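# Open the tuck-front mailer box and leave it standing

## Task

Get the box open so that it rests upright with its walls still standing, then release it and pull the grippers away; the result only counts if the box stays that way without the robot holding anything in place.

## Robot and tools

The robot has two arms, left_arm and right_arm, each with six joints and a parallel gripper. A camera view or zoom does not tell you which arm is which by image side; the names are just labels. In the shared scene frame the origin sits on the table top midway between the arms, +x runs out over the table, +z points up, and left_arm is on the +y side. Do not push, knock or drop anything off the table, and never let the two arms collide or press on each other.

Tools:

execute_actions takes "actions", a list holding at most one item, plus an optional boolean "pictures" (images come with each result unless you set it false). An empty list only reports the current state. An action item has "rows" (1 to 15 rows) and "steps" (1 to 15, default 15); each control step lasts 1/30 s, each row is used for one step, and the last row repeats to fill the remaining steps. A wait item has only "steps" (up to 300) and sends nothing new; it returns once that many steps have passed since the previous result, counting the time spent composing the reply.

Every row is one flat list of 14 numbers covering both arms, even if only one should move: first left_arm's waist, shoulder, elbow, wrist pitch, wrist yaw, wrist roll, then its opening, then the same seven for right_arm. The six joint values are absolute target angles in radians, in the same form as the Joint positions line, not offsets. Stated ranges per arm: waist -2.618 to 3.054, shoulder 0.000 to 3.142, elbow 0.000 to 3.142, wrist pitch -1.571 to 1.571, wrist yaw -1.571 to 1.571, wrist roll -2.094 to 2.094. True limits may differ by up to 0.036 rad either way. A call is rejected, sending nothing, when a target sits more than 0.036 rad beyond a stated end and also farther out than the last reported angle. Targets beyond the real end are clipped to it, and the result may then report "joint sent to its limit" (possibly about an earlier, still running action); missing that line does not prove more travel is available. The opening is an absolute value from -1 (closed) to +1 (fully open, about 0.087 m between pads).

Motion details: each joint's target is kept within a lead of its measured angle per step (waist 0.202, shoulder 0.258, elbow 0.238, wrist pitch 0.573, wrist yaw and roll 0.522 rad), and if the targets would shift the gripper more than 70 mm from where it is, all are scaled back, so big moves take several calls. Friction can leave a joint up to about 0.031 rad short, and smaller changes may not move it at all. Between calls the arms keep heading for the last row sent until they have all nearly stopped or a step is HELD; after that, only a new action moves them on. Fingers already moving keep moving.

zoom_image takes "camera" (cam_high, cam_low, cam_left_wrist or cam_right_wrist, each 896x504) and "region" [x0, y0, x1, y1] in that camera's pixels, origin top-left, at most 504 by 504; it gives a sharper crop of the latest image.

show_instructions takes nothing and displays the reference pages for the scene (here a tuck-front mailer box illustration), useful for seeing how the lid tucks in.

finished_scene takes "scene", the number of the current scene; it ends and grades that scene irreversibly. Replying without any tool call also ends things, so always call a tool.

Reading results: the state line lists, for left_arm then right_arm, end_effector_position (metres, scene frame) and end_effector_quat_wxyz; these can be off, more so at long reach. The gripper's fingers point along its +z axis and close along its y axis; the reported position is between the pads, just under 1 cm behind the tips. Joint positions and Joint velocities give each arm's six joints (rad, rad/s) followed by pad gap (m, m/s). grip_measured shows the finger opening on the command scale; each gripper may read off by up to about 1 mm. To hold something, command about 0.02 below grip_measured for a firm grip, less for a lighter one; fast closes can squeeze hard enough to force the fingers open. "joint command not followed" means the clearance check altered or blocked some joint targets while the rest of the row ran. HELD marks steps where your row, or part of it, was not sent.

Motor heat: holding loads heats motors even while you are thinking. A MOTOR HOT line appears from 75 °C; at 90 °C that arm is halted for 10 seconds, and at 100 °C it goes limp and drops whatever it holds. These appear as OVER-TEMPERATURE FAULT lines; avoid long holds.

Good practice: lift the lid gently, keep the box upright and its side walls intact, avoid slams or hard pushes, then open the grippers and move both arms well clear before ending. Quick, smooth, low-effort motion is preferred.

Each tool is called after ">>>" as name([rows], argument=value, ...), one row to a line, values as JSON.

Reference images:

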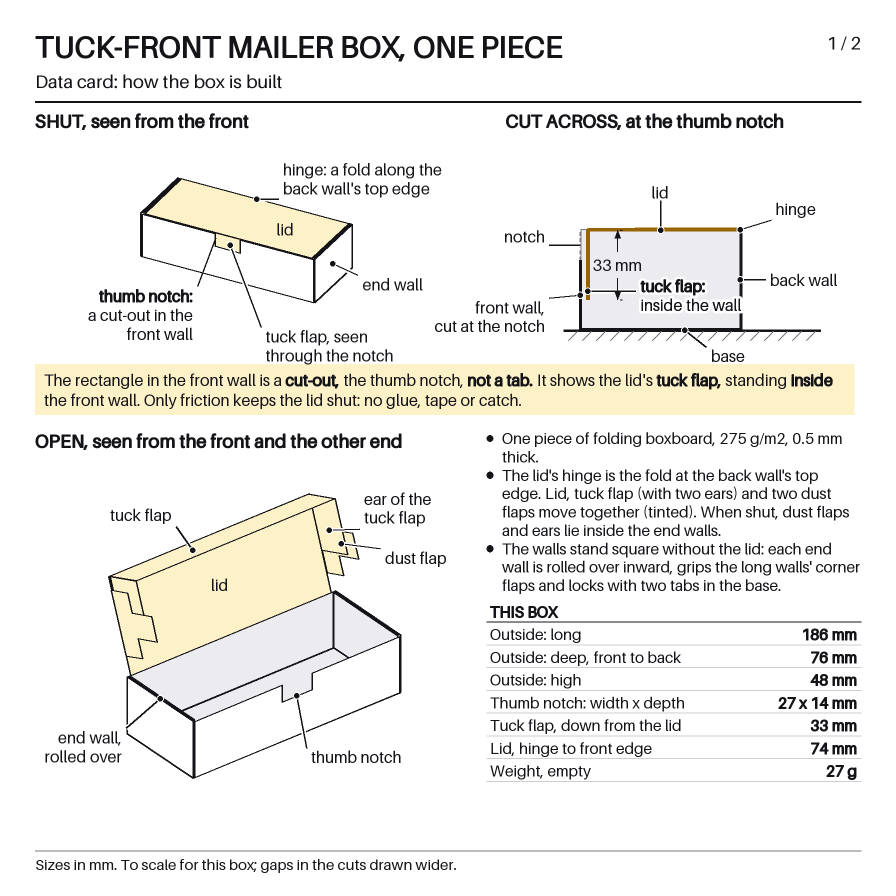

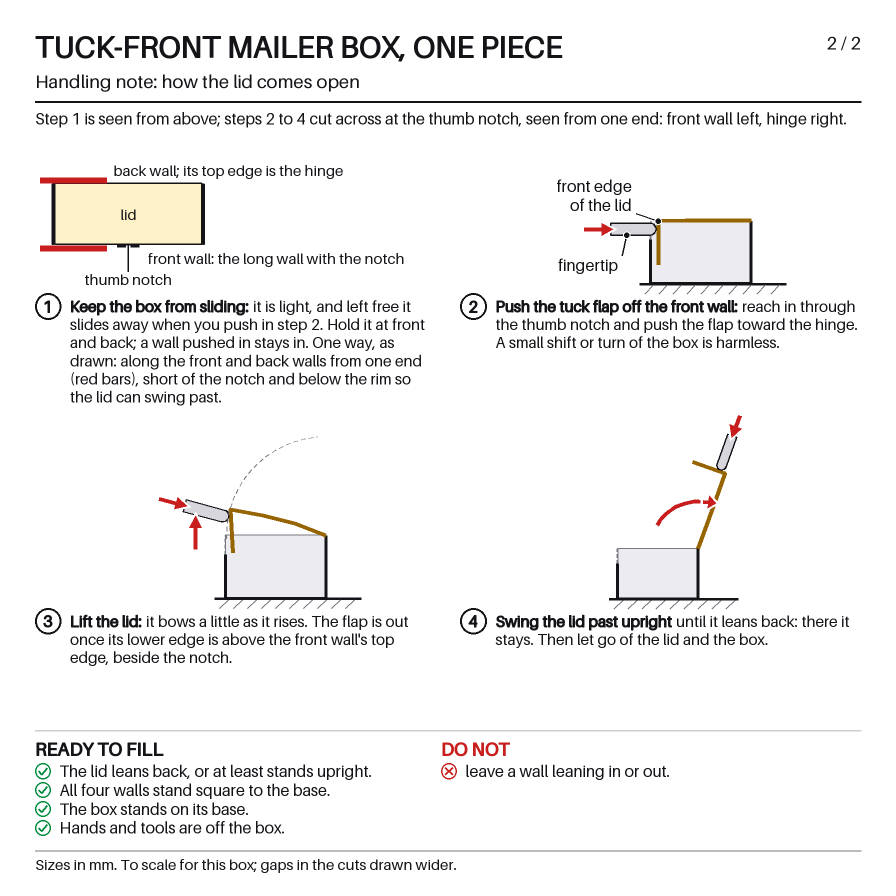

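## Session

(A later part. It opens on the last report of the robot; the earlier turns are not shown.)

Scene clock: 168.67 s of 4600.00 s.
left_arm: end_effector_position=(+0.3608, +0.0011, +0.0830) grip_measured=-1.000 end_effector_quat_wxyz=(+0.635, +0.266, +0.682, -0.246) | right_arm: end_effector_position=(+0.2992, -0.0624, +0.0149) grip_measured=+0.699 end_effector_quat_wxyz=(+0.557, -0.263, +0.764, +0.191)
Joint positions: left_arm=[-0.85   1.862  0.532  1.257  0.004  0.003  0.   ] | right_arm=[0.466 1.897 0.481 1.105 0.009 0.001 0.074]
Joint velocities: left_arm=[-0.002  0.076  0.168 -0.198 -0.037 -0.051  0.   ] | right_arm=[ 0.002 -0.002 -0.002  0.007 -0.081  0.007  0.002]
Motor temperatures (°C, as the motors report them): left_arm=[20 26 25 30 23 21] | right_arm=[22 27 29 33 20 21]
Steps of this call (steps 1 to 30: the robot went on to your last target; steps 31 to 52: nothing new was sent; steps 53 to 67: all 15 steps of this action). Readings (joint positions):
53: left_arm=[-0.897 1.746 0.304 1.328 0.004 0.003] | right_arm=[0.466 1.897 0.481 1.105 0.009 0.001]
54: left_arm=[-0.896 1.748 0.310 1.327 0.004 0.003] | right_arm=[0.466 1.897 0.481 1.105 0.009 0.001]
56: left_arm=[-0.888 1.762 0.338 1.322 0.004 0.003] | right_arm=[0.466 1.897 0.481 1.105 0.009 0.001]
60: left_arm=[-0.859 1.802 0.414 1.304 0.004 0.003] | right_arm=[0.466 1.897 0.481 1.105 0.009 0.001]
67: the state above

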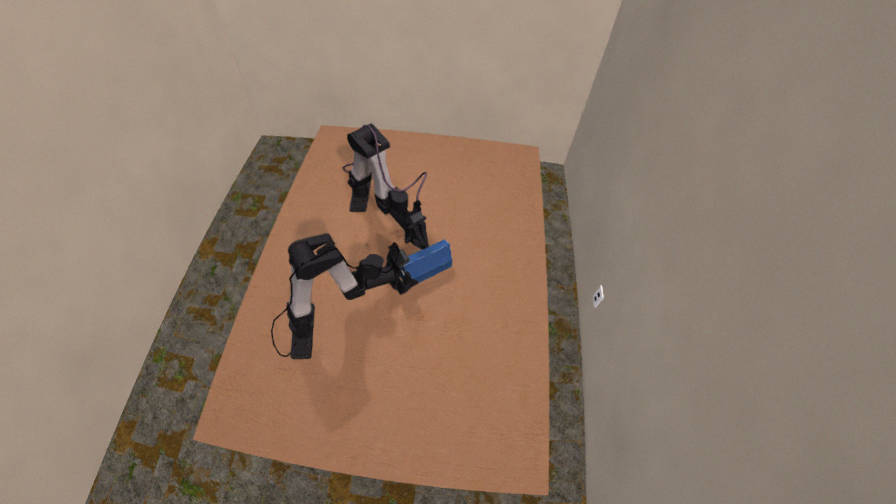

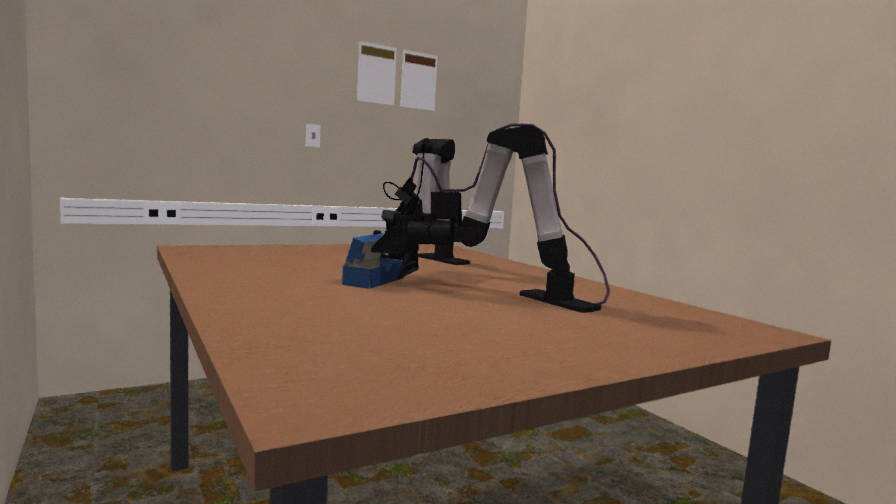

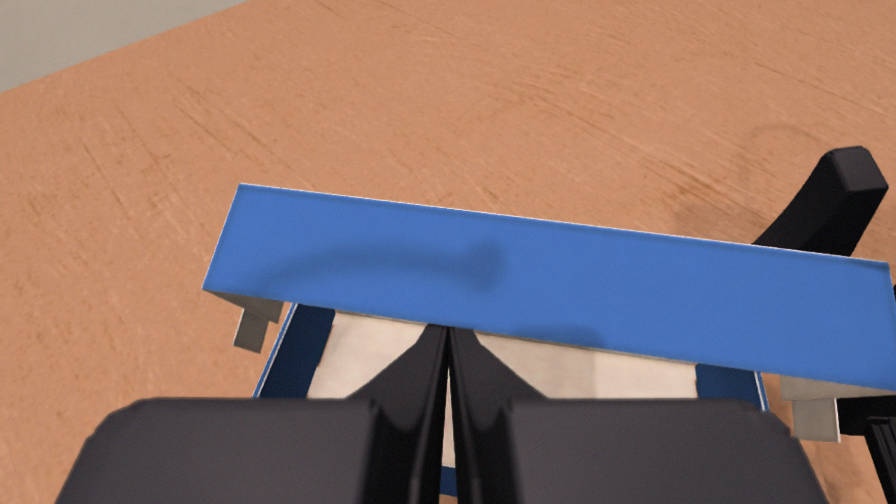

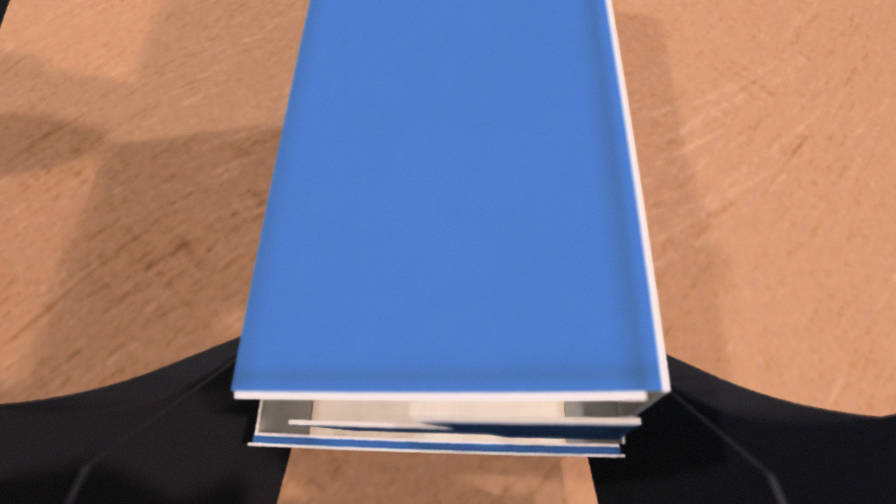

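>>> execute_actions([
  {"rows":[[-0.84,1.892,0.57,1.21,0,0.01,-1,0.472,1.915,0.50,1.09,0.01,0,0.695],[-0.84,1.899,0.59,1.20,0,0.01,-1,0.472,1.915,0.50,1.09,0.01,0,0.695],[-0.84,1.906,0.61,1.19,0,0.01,-1,0.472,1.915,0.50,1.09,0.01,0,0.695],[-0.84,1.913,0.63,1.178,0,0.01,-1,0.472,1.915,0.50,1.09,0.01,0,0.695],[-0.84,1.92,0.65,1.166,0,0.01,-1,0.472,1.915,0.50,1.09,0.01,0,0.695],[-0.84,1.927,0.67,1.154,0,0.01,-1,0.472,1.915,0.50,1.09,0.01,0,0.695],[-0.84,1.934,0.69,1.142,0,0.01,-1,0.472,1.915,0.50,1.09,0.01,0,0.695],[-0.84,1.941,0.71,1.13,0,0.01,-1,0.472,1.915,0.50,1.09,0.01,0,0.695],[-0.84,1.948,0.73,1.118,0,0.01,-1,0.472,1.915,0.50,1.09,0.01,0,0.695],[-0.84,1.955,0.75,1.106,0,0.01,-1,0.472,1.915,0.50,1.09,0.01,0,0.695],[-0.84,1.962,0.77,1.094,0,0.01,-1,0.472,1.915,0.50,1.09,0.01,0,0.695],[-0.84,1.969,0.79,1.082,0,0.01,-1,0.472,1.915,0.50,1.09,0.01,0,0.695],[-0.84,1.976,0.805,1.07,0,0.01,-1,0.472,1.915,0.50,1.09,0.01,0,0.695],[-0.84,1.98,0.815,1.065,0,0.01,-1,0.472,1.915,0.50,1.09,0.01,0,0.695]],"steps":15},
])

Scene clock: 170.70 s of 4600.00 s.
left_arm: end_effector_position=(+0.4014, -0.0382, +0.0966) grip_measured=-1.000 end_effector_quat_wxyz=(+0.634, +0.269, +0.680, -0.249) | right_arm: end_effector_position=(+0.3063, -0.0699, +0.0162) grip_measured=+0.699 end_effector_quat_wxyz=(+0.564, -0.243, +0.769, +0.176)
Joint positions: left_arm=[-0.85   1.953  0.78   1.101  0.014  0.003  0.   ] | right_arm=[0.458 1.897 0.485 1.106 0.051 0.012 0.074]
Joint velocities: left_arm=[ 0.002  0.134  0.286 -0.256  0.022  0.037  0.   ] | right_arm=[-0.046 -0.012  0.022 -0.007  0.095 -0.095 -0.   ]
Motor temperatures (°C, as the motors report them): left_arm=[20 26 25 30 23 21] | right_arm=[22 27 29 33 20 21]
Steps of this call (steps 1 to 30: the robot went on to your last target; steps 31 to 46: nothing new was sent; steps 47 to 61: all 15 steps of this action). Readings (joint positions):
47: left_arm=[-0.850 1.863 0.538 1.235 0.004 0.003] | right_arm=[0.466 1.897 0.481 1.105 0.009 0.001]
48: left_arm=[-0.850 1.867 0.547 1.230 0.004 0.003] | right_arm=[0.466 1.897 0.481 1.105 0.009 0.001]
50: left_arm=[-0.850 1.880 0.579 1.218 0.004 0.003] | right_arm=[0.466 1.897 0.481 1.105 0.009 0.001]
54: left_arm=[-0.850 1.908 0.662 1.184 0.004 0.003] | right_arm=[0.466 1.897 0.481 1.105 0.009 0.001]
61: the state above

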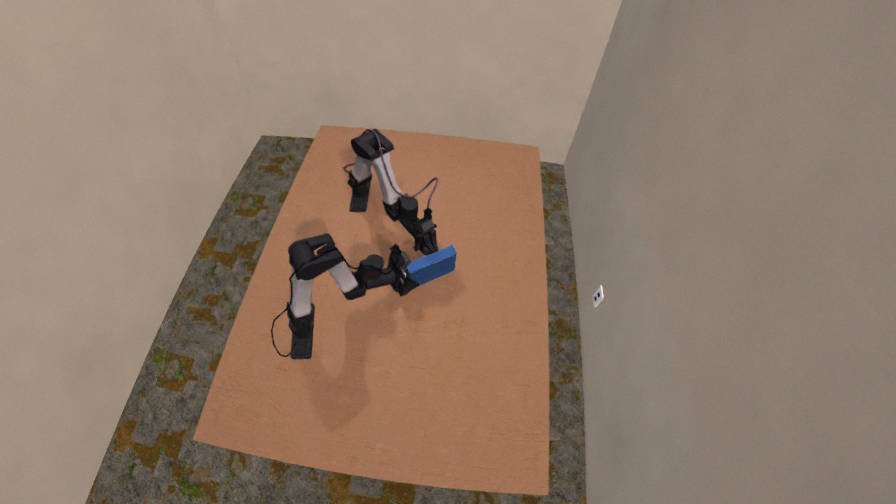

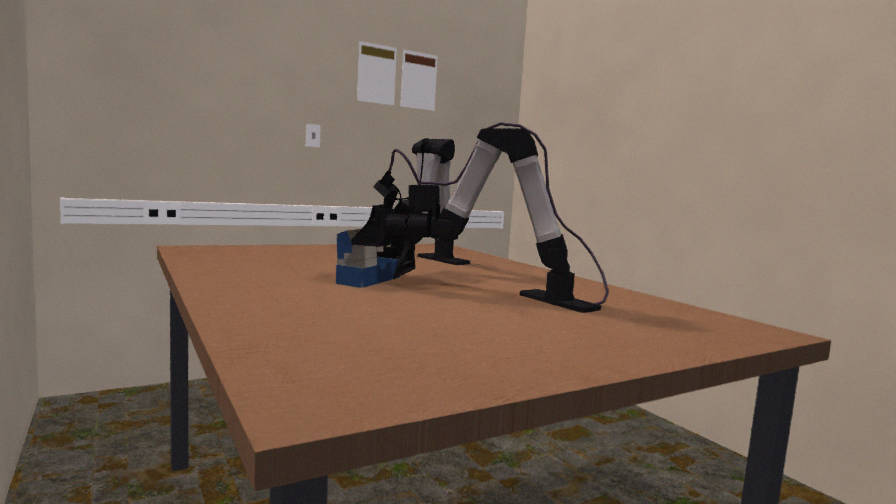

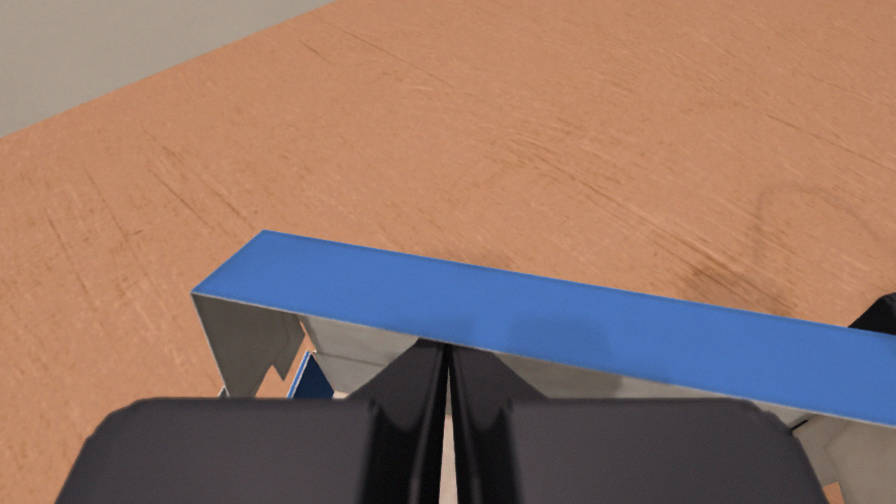

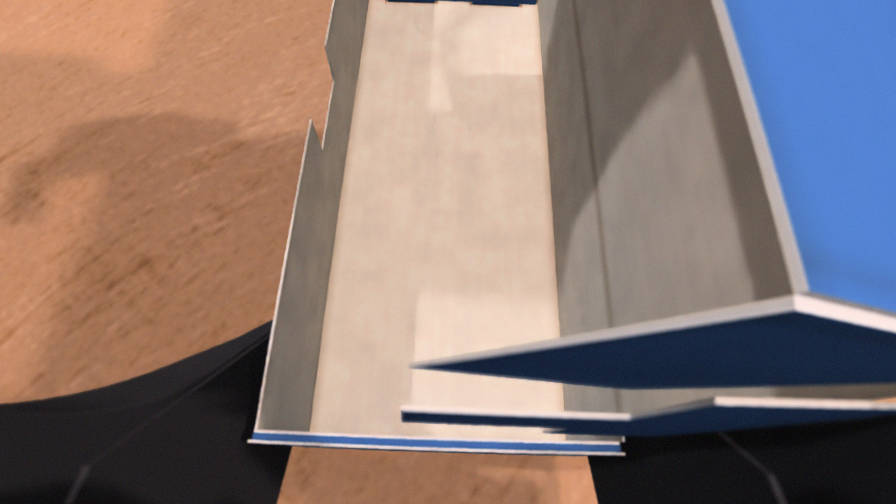

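>>> execute_actions([
  {"rows":[[-0.84,1.94,0.76,1.09,0,0.01,-1,0.465,1.915,0.50,1.09,0.03,0,0.695],[-0.84,1.93,0.745,1.10,0,0.01,-1,0.46,1.915,0.50,1.09,0.04,0,0.695],[-0.84,1.922,0.73,1.11,0,0.01,-1,0.458,1.915,0.50,1.09,0.05,0,0.695],[-0.84,1.918,0.72,1.11,0,0.01,-1,0.458,1.915,0.50,1.10,0.05,0,0.695]],"steps":12},
])

Scene clock: 171.93 s of 4600.00 s.
left_arm: end_effector_position=(+0.3943, -0.0308, +0.0925) grip_measured=-1.000 end_effector_quat_wxyz=(+0.630, +0.270, +0.686, -0.246) | right_arm: end_effector_position=(+0.3075, -0.0717, +0.0159) grip_measured=+0.699 end_effector_quat_wxyz=(+0.565, -0.242, +0.770, +0.171)
Joint positions: left_arm=[-0.85   1.93   0.739  1.105  0.009  0.003  0.   ] | right_arm=[0.457 1.897 0.485 1.104 0.059 0.008 0.074]
Joint velocities: left_arm=[ 0.007  0.002  0.002  0.037 -0.037  0.037  0.   ] | right_arm=[ 0.012 -0.022 -0.012  0.007 -0.022 -0.066  0.   ]
Motor temperatures (°C, as the motors report them): left_arm=[20 26 26 30 23 21] | right_arm=[22 27 29 33 20 21]
Steps of this call (steps 1 to 25: the robot went on to your last target; steps 26 to 37: all 12 steps of this action). Readings (joint positions):
26: left_arm=[-0.850 1.954 0.791 1.084 0.019 0.003] | right_arm=[0.457 1.897 0.485 1.105 0.060 0.017]
27: left_arm=[-0.850 1.951 0.784 1.087 0.017 0.003] | right_arm=[0.457 1.897 0.485 1.104 0.060 0.016]
29: left_arm=[-0.850 1.939 0.760 1.094 0.014 0.003] | right_arm=[0.457 1.897 0.485 1.104 0.059 0.013]
33: left_arm=[-0.850 1.930 0.739 1.101 0.011 0.003] | right_arm=[0.457 1.897 0.485 1.104 0.059 0.009]
37: the state above

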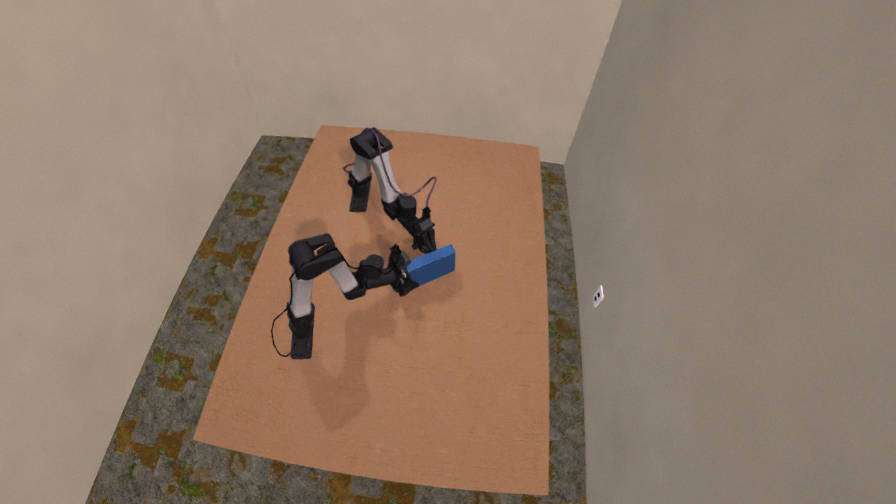

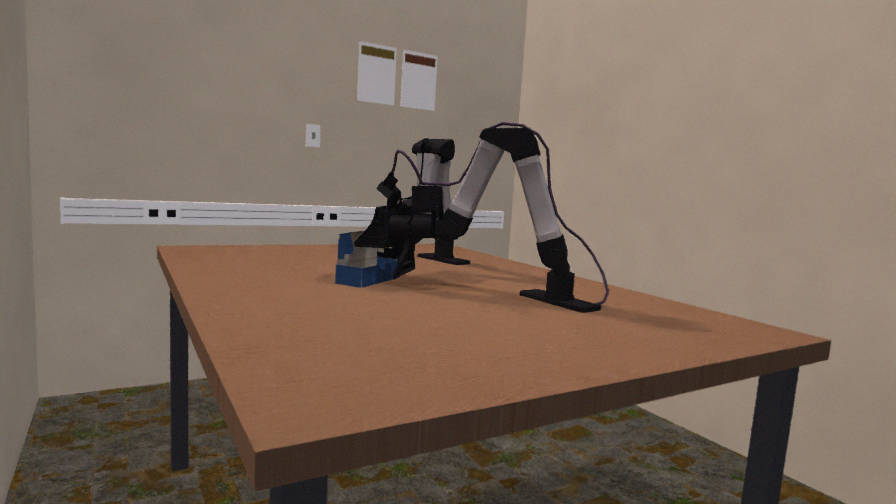

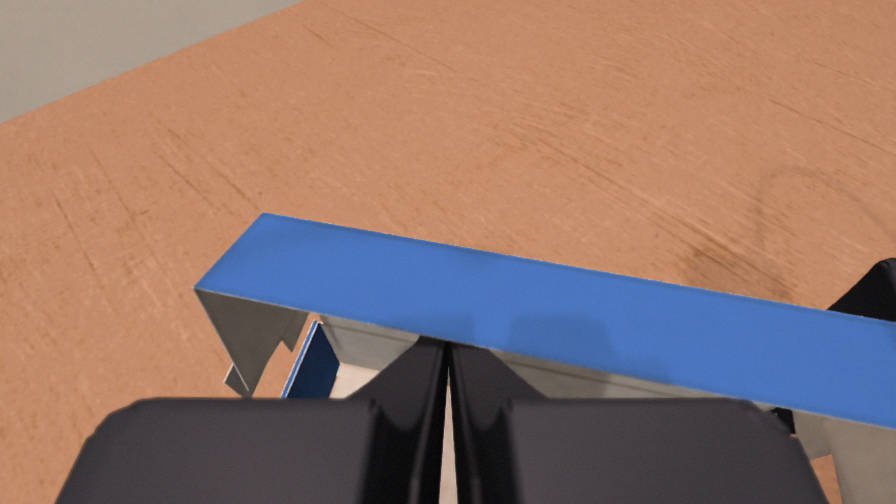

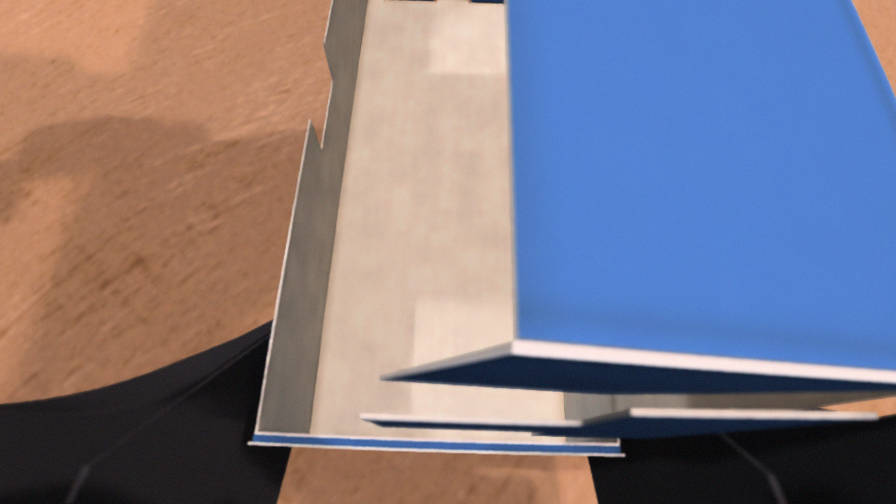

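>>> execute_actions([
  {"rows":[[-0.84,1.918,0.72,1.11,0,0.01,-1,0.458,1.89,0.48,1.11,0.057,0,0.8],[-0.84,1.918,0.72,1.11,0,0.01,-1,0.458,1.88,0.47,1.115,0.057,0,0.9],[-0.84,1.918,0.72,1.11,0,0.01,-1,0.458,1.877,0.468,1.12,0.057,0,0.92],[-0.84,1.918,0.72,1.11,0,0.01,-1,0.458,1.875,0.465,1.125,0.057,0,0.92],[-0.84,1.918,0.72,1.11,0,0.01,-1,0.458,1.87,0.455,1.13,0.057,0,0.92],[-0.84,1.918,0.72,1.11,0,0.01,-1,0.458,1.864,0.445,1.135,0.057,0,0.92],[-0.84,1.918,0.72,1.11,0,0.01,-1,0.458,1.858,0.435,1.14,0.057,0,0.92],[-0.84,1.918,0.72,1.11,0,0.01,-1,0.458,1.852,0.424,1.146,0.057,0,0.92],[-0.84,1.918,0.72,1.11,0,0.01,-1,0.458,1.846,0.413,1.152,0.057,0,0.92],[-0.84,1.918,0.72,1.11,0,0.01,-1,0.458,1.84,0.402,1.157,0.057,0,0.92],[-0.84,1.918,0.72,1.11,0,0.01,-1,0.458,1.835,0.392,1.16,0.057,0,0.92],[-0.84,1.918,0.72,1.11,0,0.01,-1,0.458,1.83,0.382,1.16,0.057,0,0.92],[-0.84,1.918,0.72,1.11,0,0.01,-1,0.458,1.828,0.374,1.16,0.057,0,0.92]],"steps":15},
])

Scene clock: 174.57 s of 4600.00 s.
left_arm: end_effector_position=(+0.3945, -0.0308, +0.0933) grip_measured=-1.000 end_effector_quat_wxyz=(+0.631, +0.269, +0.685, -0.246) | right_arm: end_effector_position=(+0.2915, -0.0843, +0.0189) grip_measured=+0.920 end_effector_quat_wxyz=(+0.568, -0.242, +0.768, +0.172)
Joint positions: left_arm=[-0.85   1.93   0.739  1.108  0.009  0.003  0.   ] | right_arm=[0.457 1.843 0.399 1.143 0.059 0.007 0.084]
Joint velocities: left_arm=[-0.012  0.002 -0.012 -0.051 -0.007 -0.037  0.   ] | right_arm=[ 0.002 -0.042 -0.12   0.037 -0.007  0.051 -0.   ]
Motor temperatures (°C, as the motors report them): left_arm=[20 26 25 30 23 21] | right_arm=[22 27 29 34 20 21]
Steps of this call (steps 1 to 15: the robot went on to your last target; steps 16 to 64: nothing new was sent; steps 65 to 79: all 15 steps of this action). Readings (joint positions):
65: left_arm=[-0.850 1.930 0.739 1.108 0.009 0.003] | right_arm=[0.457 1.897 0.485 1.104 0.059 0.007]
66: left_arm=[-0.850 1.930 0.739 1.108 0.009 0.003] | right_arm=[0.457 1.897 0.485 1.104 0.059 0.007]
68: left_arm=[-0.850 1.930 0.739 1.108 0.009 0.003] | right_arm=[0.457 1.897 0.485 1.106 0.059 0.007]
72: left_arm=[-0.850 1.930 0.739 1.108 0.009 0.003] | right_arm=[0.457 1.877 0.465 1.118 0.059 0.007]
79: the state above

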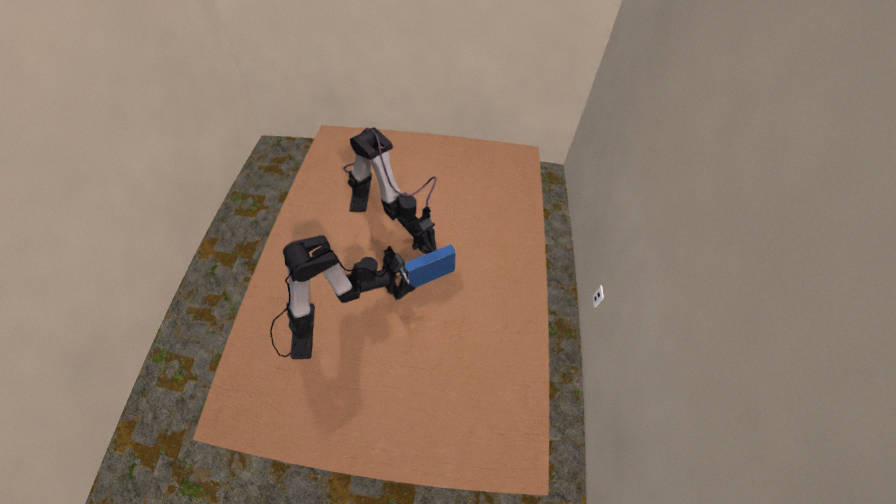

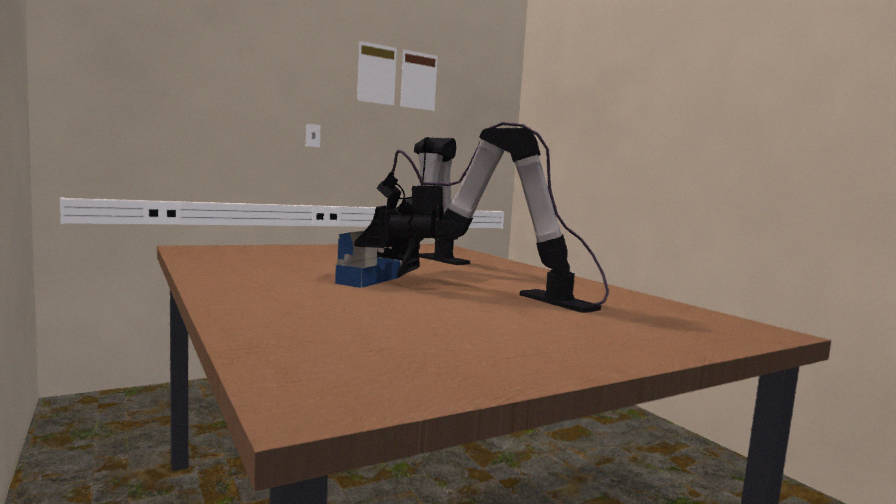

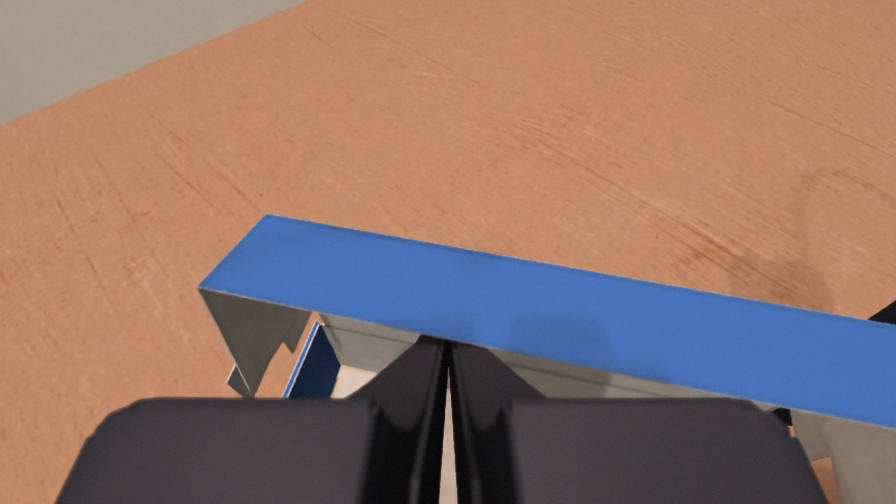

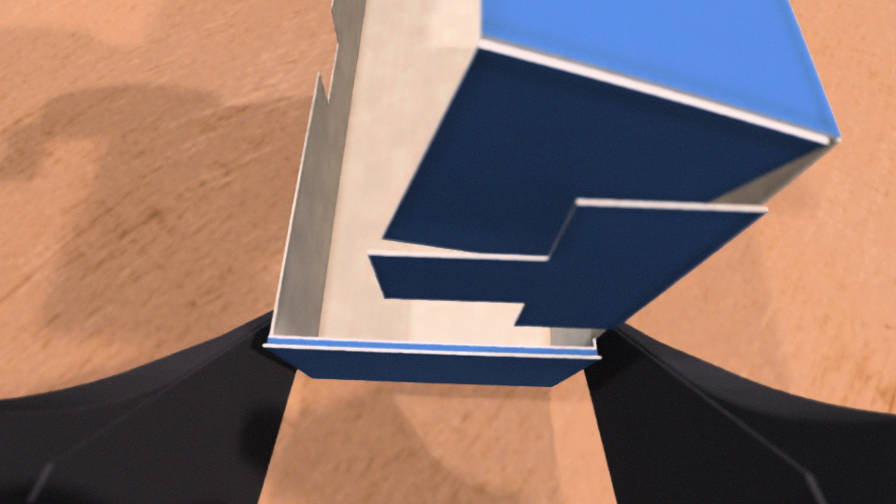

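>>> execute_actions([
  {"rows":[[-0.84,1.93,0.74,1.11,0,0.01,-1,0.458,1.828,0.374,1.13,0.057,0,0.88],[-0.84,1.94,0.75,1.10,0,0.01,-1,0.458,1.828,0.374,1.125,0.057,0,0.84],[-0.84,1.945,0.752,1.10,0,0.01,-1,0.458,1.828,0.374,1.125,0.057,0,0.80],[-0.84,1.945,0.752,1.10,0,0.01,-1,0.458,1.828,0.374,1.125,0.057,0,0.77],[-0.84,1.945,0.752,1.10,0,0.01,-1,0.458,1.828,0.374,1.125,0.057,0,0.75],[-0.84,1.945,0.752,1.10,0,0.01,-1,0.458,1.828,0.374,1.125,0.057,0,0.735],[-0.84,1.945,0.752,1.10,0,0.01,-1,0.458,1.828,0.374,1.125,0.057,0,0.72],[-0.84,1.945,0.752,1.10,0,0.01,-1,0.458,1.828,0.374,1.125,0.057,0,0.71],[-0.84,1.945,0.752,1.10,0,0.01,-1,0.458,1.828,0.374,1.125,0.057,0,0.70],[-0.84,1.945,0.752,1.10,0,0.01,-1,0.458,1.828,0.374,1.125,0.057,0,0.695]],"steps":13},
], pictures=false)

>>> execute_actions([
  {"rows":[[-0.84,1.952,0.765,1.09,0,0.01,-1,0.458,1.828,0.374,1.125,0.057,0,0.695],[-0.84,1.958,0.777,1.082,0,0.01,-1,0.458,1.828,0.374,1.125,0.057,0,0.695],[-0.84,1.964,0.789,1.074,0,0.01,-1,0.458,1.828,0.374,1.125,0.057,0,0.695],[-0.84,1.97,0.801,1.066,0,0.01,-1,0.458,1.828,0.374,1.125,0.057,0,0.695],[-0.84,1.976,0.813,1.058,0,0.01,-1,0.458,1.828,0.374,1.125,0.057,0,0.695],[-0.84,1.982,0.825,1.05,0,0.01,-1,0.458,1.828,0.374,1.125,0.057,0,0.695],[-0.84,1.988,0.837,1.043,0,0.01,-1,0.458,1.828,0.374,1.125,0.057,0,0.695],[-0.84,1.994,0.849,1.036,0,0.01,-1,0.458,1.828,0.374,1.125,0.057,0,0.695],[-0.84,2.0,0.861,1.029,0,0.01,-1,0.458,1.828,0.374,1.125,0.057,0,0.695],[-0.84,2.006,0.873,1.022,0,0.01,-1,0.458,1.828,0.374,1.125,0.057,0,0.695],[-0.84,2.012,0.885,1.015,0,0.01,-1,0.458,1.828,0.374,1.125,0.057,0,0.695],[-0.84,2.018,0.897,1.01,0,0.01,-1,0.458,1.828,0.374,1.125,0.057,0,0.695],[-0.84,2.024,0.909,1.005,0,0.01,-1,0.458,1.828,0.374,1.125,0.057,0,0.695],[-0.84,2.03,0.92,1.0,0,0.01,-1,0.458,1.828,0.374,1.125,0.057,0,0.695],[-0.84,2.036,0.93,1.0,0,0.01,-1,0.458,1.828,0.374,1.125,0.057,0,0.695]],"steps":15},
])

Scene clock: 178.07 s of 4600.00 s.
left_arm: end_effector_position=(+0.3945, -0.0308, +0.0933) grip_measured=-1.000 end_effector_quat_wxyz=(+0.631, +0.269, +0.685, -0.246) | right_arm: end_effector_position=(+0.2903, -0.0852, +0.0172) grip_measured=+0.698 end_effector_quat_wxyz=(+0.566, -0.243, +0.769, +0.171)
Joint positions: left_arm=[-0.85   1.93   0.739  1.108  0.009  0.003  0.   ] | right_arm=[0.457 1.843 0.395 1.141 0.059 0.006 0.074]
Joint velocities: left_arm=[-0.012 -0.022 -0.002 -0.007 -0.022 -0.007  0.   ] | right_arm=[-0.007  0.027  0.012  0.037 -0.051 -0.066  0.   ]
Motor temperatures (°C, as the motors report them): left_arm=[20 27 25 31 23 21] | right_arm=[22 28 29 34 20 21]
Steps of this call (steps 1 to 15: the robot went on to your last target; steps 16 to 90: nothing new was sent; then 0.07 s passed at rest; steps 91 to 103: all 13 steps of this action). Readings (joint positions):
91: left_arm=[-0.850 1.930 0.739 1.108 0.009 0.003] | right_arm=[0.457 1.843 0.395 1.148 0.059 0.006]
92: left_arm=[-0.850 1.930 0.739 1.108 0.009 0.003] | right_arm=[0.457 1.843 0.395 1.147 0.059 0.006]
94: left_arm=[-0.850 1.930 0.739 1.108 0.009 0.003] | right_arm=[0.457 1.843 0.395 1.144 0.059 0.006]
98: left_arm=[-0.850 1.930 0.739 1.108 0.009 0.003] | right_arm=[0.457 1.843 0.395 1.141 0.059 0.006]
103: the state above

Scene clock: 178.57 s of 4600.00 s.
left_arm: end_effector_position=(+0.4206, -0.0545, +0.1010) grip_measured=-1.000 end_effector_quat_wxyz=(+0.634, +0.268, +0.682, -0.247) | right_arm: end_effector_position=(+0.2903, -0.0852, +0.0172) grip_measured=+0.698 end_effector_quat_wxyz=(+0.566, -0.243, +0.769, +0.171)
Joint positions: left_arm=[-0.85   2.003  0.897  1.032  0.009  0.003  0.   ] | right_arm=[0.457 1.843 0.395 1.141 0.059 0.006 0.074]
Joint velocities: left_arm=[ 0.017  0.193  0.305 -0.081  0.051 -0.022  0.   ] | right_arm=[-0.002 -0.012 -0.012 -0.051  0.037 -0.022  0.001]
Motor temperatures (°C, as the motors report them): left_arm=[20 27 25 31 23 21] | right_arm=[22 28 29 34 20 21]
Steps of this call (steps 1 to 15: all 15 steps of this action). Readings (joint positions):
1: left_arm=[-0.850 1.930 0.741 1.107 0.009 0.003] | right_arm=[0.457 1.843 0.395 1.141 0.059 0.006]
2: left_arm=[-0.850 1.931 0.746 1.104 0.009 0.003] | right_arm=[0.457 1.843 0.395 1.141 0.059 0.006]
4: left_arm=[-0.850 1.938 0.766 1.098 0.009 0.003] | right_arm=[0.457 1.843 0.395 1.141 0.059 0.006]
8: left_arm=[-0.850 1.960 0.815 1.077 0.009 0.003] | right_arm=[0.457 1.843 0.395 1.141 0.059 0.006]
15: the state above

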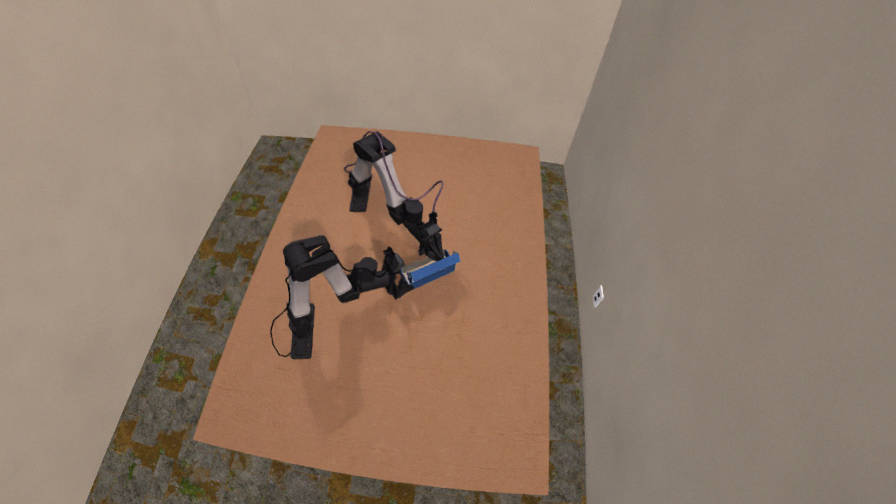

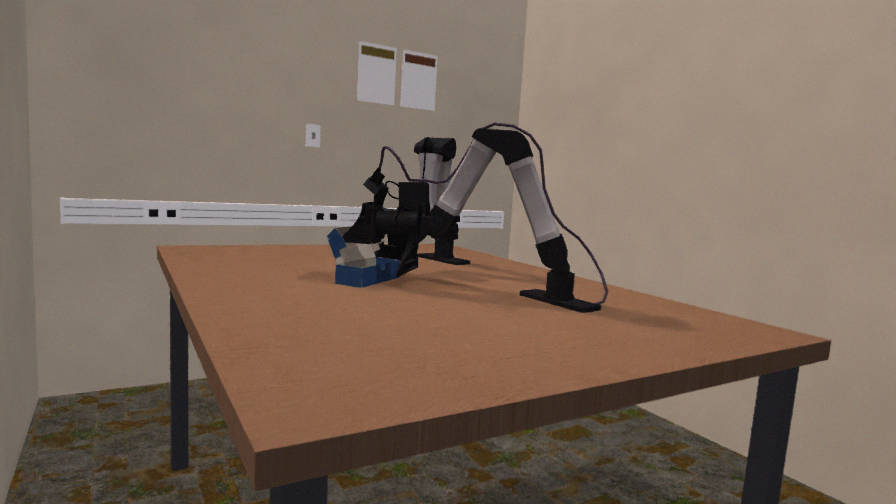

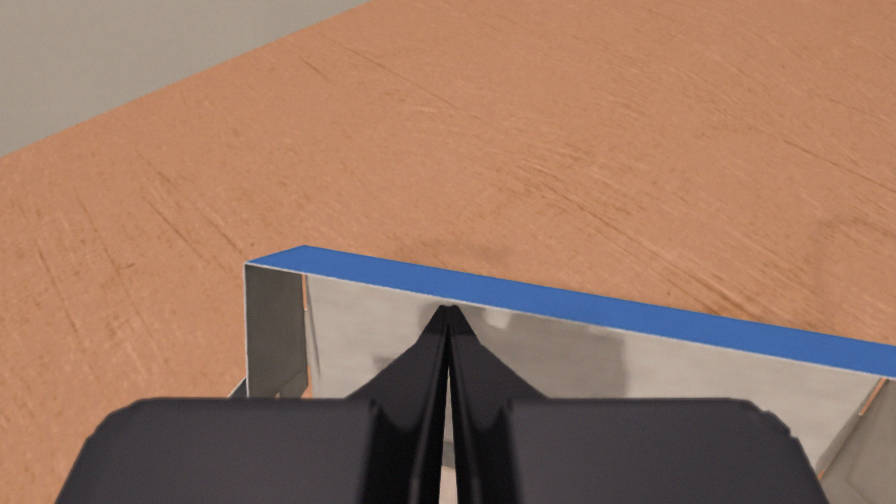

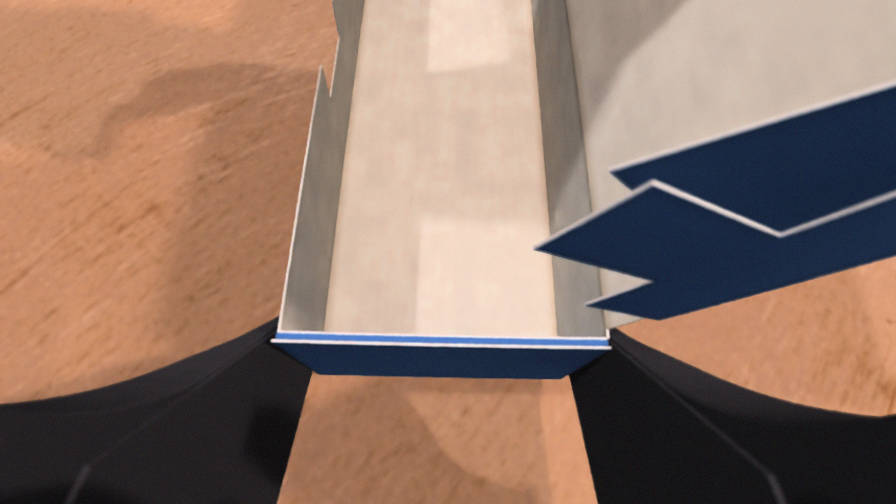

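>>> execute_actions([
  {"rows":[[-0.84,2.0,0.89,1.03,0,0.01,-1,0.458,1.828,0.374,1.14,0.057,0,0.695],[-0.84,1.985,0.865,1.045,0,0.01,-1,0.458,1.828,0.374,1.14,0.057,0,0.695],[-0.84,1.968,0.835,1.06,0,0.01,-1,0.458,1.828,0.374,1.14,0.057,0,0.695],[-0.84,1.95,0.805,1.08,0,0.01,-1,0.458,1.828,0.374,1.14,0.057,0,0.695],[-0.84,1.932,0.775,1.10,0,0.01,-1,0.458,1.828,0.374,1.14,0.057,0,0.72],[-0.84,1.914,0.745,1.12,0,0.01,-1,0.458,1.828,0.374,1.14,0.057,0,0.78],[-0.84,1.896,0.715,1.135,0,0.01,-1,0.458,1.828,0.374,1.145,0.057,0,0.85],[-0.84,1.878,0.685,1.15,0,0.01,-1,0.458,1.828,0.374,1.15,0.057,0,0.92],[-0.84,1.86,0.655,1.165,0,0.01,-1,0.458,1.825,0.374,1.155,0.057,0,1],[-0.84,1.842,0.625,1.18,0,0.01,-1,0.458,1.82,0.372,1.16,0.057,0,1],[-0.84,1.824,0.595,1.19,0,0.01,-1,0.458,1.81,0.36,1.17,0.057,0,1],[-0.84,1.806,0.57,1.20,0,0.01,-1,0.458,1.80,0.345,1.18,0.057,0,1],[-0.84,1.79,0.55,1.20,0,0.01,-1,0.458,1.79,0.33,1.19,0.057,0,1],[-0.84,1.775,0.53,1.20,0,0.01,-1,0.458,1.78,0.315,1.20,0.057,0,1],[-0.84,1.76,0.51,1.20,0,0.01,-1,0.458,1.77,0.30,1.21,0.057,0,1]],"steps":15},
], pictures=false)

>>> execute_actions([
  {"rows":[[-0.84,1.73,0.49,1.19,0,0,-1,0.458,1.76,0.285,1.215,0.057,0,1],[-0.84,1.70,0.47,1.18,0,0,-1,0.458,1.75,0.27,1.22,0.057,0,1],[-0.84,1.67,0.45,1.17,0,0,-1,0.458,1.74,0.255,1.225,0.057,0,1],[-0.84,1.64,0.43,1.16,0,0,-1,0.458,1.73,0.24,1.23,0.057,0,1],[-0.84,1.61,0.41,1.14,0,0,-1,0.458,1.715,0.225,1.235,0.057,0,1],[-0.84,1.58,0.39,1.12,0,0,-1,0.458,1.70,0.21,1.24,0.057,0,1],[-0.83,1.55,0.37,1.10,0,0,-1,0.458,1.68,0.195,1.24,0.057,0,1],[-0.82,1.52,0.35,1.08,0,0,-1,0.458,1.66,0.18,1.24,0.057,0,1],[-0.81,1.49,0.34,1.06,0,0,-1,0.458,1.635,0.165,1.235,0.057,0,1],[-0.80,1.46,0.33,1.04,0,0,-1,0.458,1.61,0.15,1.23,0.057,0,1],[-0.79,1.43,0.32,1.02,0,0,-1,0.458,1.58,0.14,1.22,0.057,0,1],[-0.78,1.40,0.31,1.0,0,0,-1,0.458,1.55,0.13,1.21,0.057,0,1],[-0.77,1.37,0.30,0.98,0,0,-1,0.458,1.52,0.12,1.20,0.057,0,1],[-0.76,1.34,0.30,0.96,0,0,-1,0.458,1.50,0.115,1.19,0.057,0,1],[-0.75,1.32,0.30,0.95,0,0,-1,0.458,1.48,0.11,1.18,0.057,0,1]],"steps":15},
])

Scene clock: 183.13 s of 4600.00 s.
left_arm: end_effector_position=(+0.3638, -0.0027, +0.1018) grip_measured=-1.000 end_effector_quat_wxyz=(+0.637, +0.267, +0.679, -0.248) | right_arm: end_effector_position=(+0.2830, -0.0909, +0.0243) grip_measured=+0.981 end_effector_quat_wxyz=(+0.574, -0.240, +0.763, +0.174)
Joint positions: left_arm=[-0.85   1.796  0.562  1.17   0.008  0.003  0.   ] | right_arm=[0.457 1.801 0.349 1.168 0.059 0.006 0.087]
Joint velocities: left_arm=[-0.027 -0.457 -0.593  0.198 -0.007 -0.022  0.   ] | right_arm=[ 0.002 -0.31  -0.437  0.242  0.095 -0.037 -0.   ]
Motor temperatures (°C, as the motors report them): left_arm=[20 27 26 31 23 21] | right_arm=[22 28 28 34 20 21]
Steps of this call (steps 1 to 30: the robot went on to your last target; steps 31 to 90: nothing new was sent; then 1.07 s passed at rest; steps 91 to 105: all 15 steps of this action). Readings (joint positions):
91: left_arm=[-0.850 2.013 0.916 1.021 0.009 0.003] | right_arm=[0.457 1.843 0.395 1.141 0.059 0.006]
92: left_arm=[-0.850 2.010 0.911 1.025 0.009 0.003] | right_arm=[0.457 1.843 0.395 1.141 0.059 0.006]
94: left_arm=[-0.850 1.989 0.873 1.040 0.008 0.003] | right_arm=[0.457 1.843 0.395 1.141 0.059 0.006]
98: left_arm=[-0.850 1.920 0.754 1.088 0.008 0.003] | right_arm=[0.457 1.843 0.395 1.141 0.059 0.006]
105: the state above

Scene clock: 183.63 s of 4600.00 s.
left_arm: end_effector_position=(+0.3291, +0.0678, +0.1435) grip_measured=-1.000 end_effector_quat_wxyz=(+0.662, +0.236, +0.673, -0.230) | right_arm: end_effector_position=(+0.2466, -0.1192, +0.0613) grip_measured=+0.981 end_effector_quat_wxyz=(+0.612, -0.229, +0.733, +0.188)
Joint positions: left_arm=[-0.777  1.374  0.322  1.036  0.007  0.003  0.   ] | right_arm=[0.457 1.53  0.141 1.208 0.059 0.006 0.087]
Joint velocities: left_arm=[ 0.276 -0.794 -0.115 -0.52  -0.007 -0.022  0.   ] | right_arm=[ 0.002 -0.735 -0.178 -0.066 -0.022  0.154  0.   ]
Motor temperatures (°C, as the motors report them): left_arm=[20 27 26 31 23 21] | right_arm=[22 28 28 34 20 21]
Steps of this call (steps 1 to 15: all 15 steps of this action). Readings (joint positions):
1: left_arm=[-0.850 1.779 0.541 1.174 0.008 0.003] | right_arm=[0.457 1.790 0.334 1.176 0.059 0.006]
2: left_arm=[-0.850 1.759 0.521 1.174 0.008 0.003] | right_arm=[0.457 1.780 0.319 1.183 0.059 0.006]
4: left_arm=[-0.850 1.707 0.480 1.172 0.008 0.003] | right_arm=[0.457 1.760 0.288 1.196 0.059 0.006]
8: left_arm=[-0.845 1.580 0.404 1.149 0.008 0.003] | right_arm=[0.457 1.707 0.226 1.211 0.059 0.006]
15: the state above

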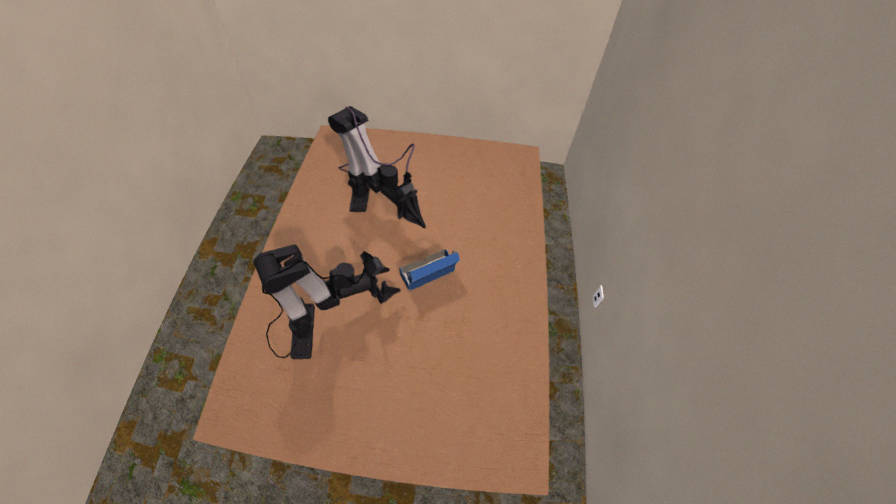

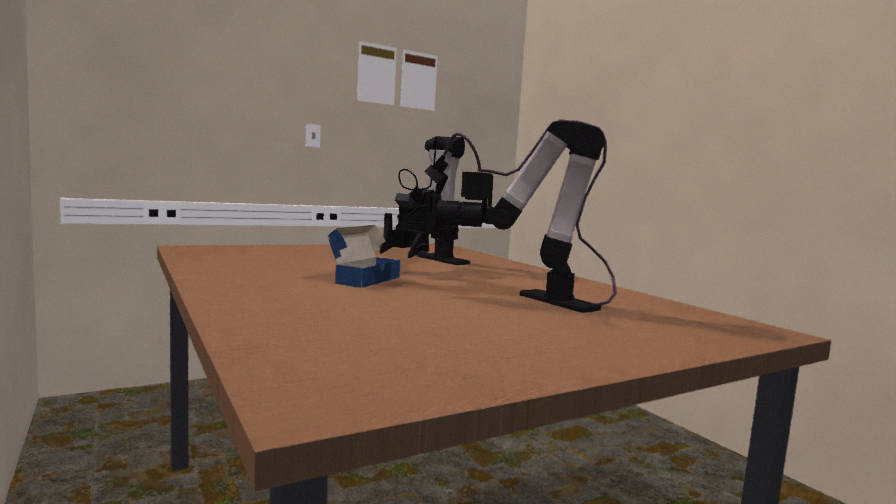

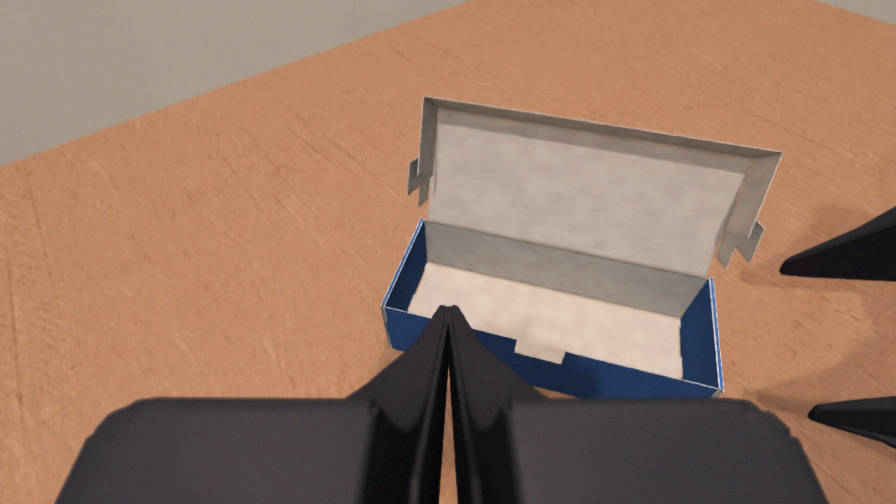

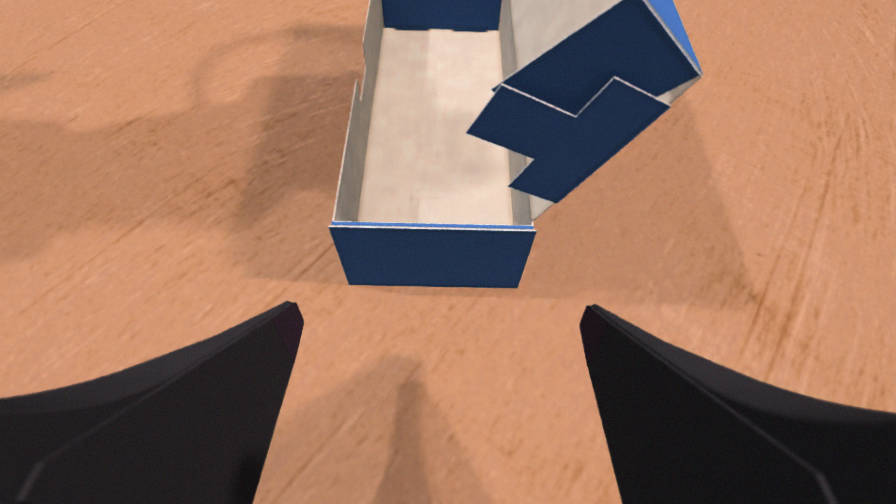

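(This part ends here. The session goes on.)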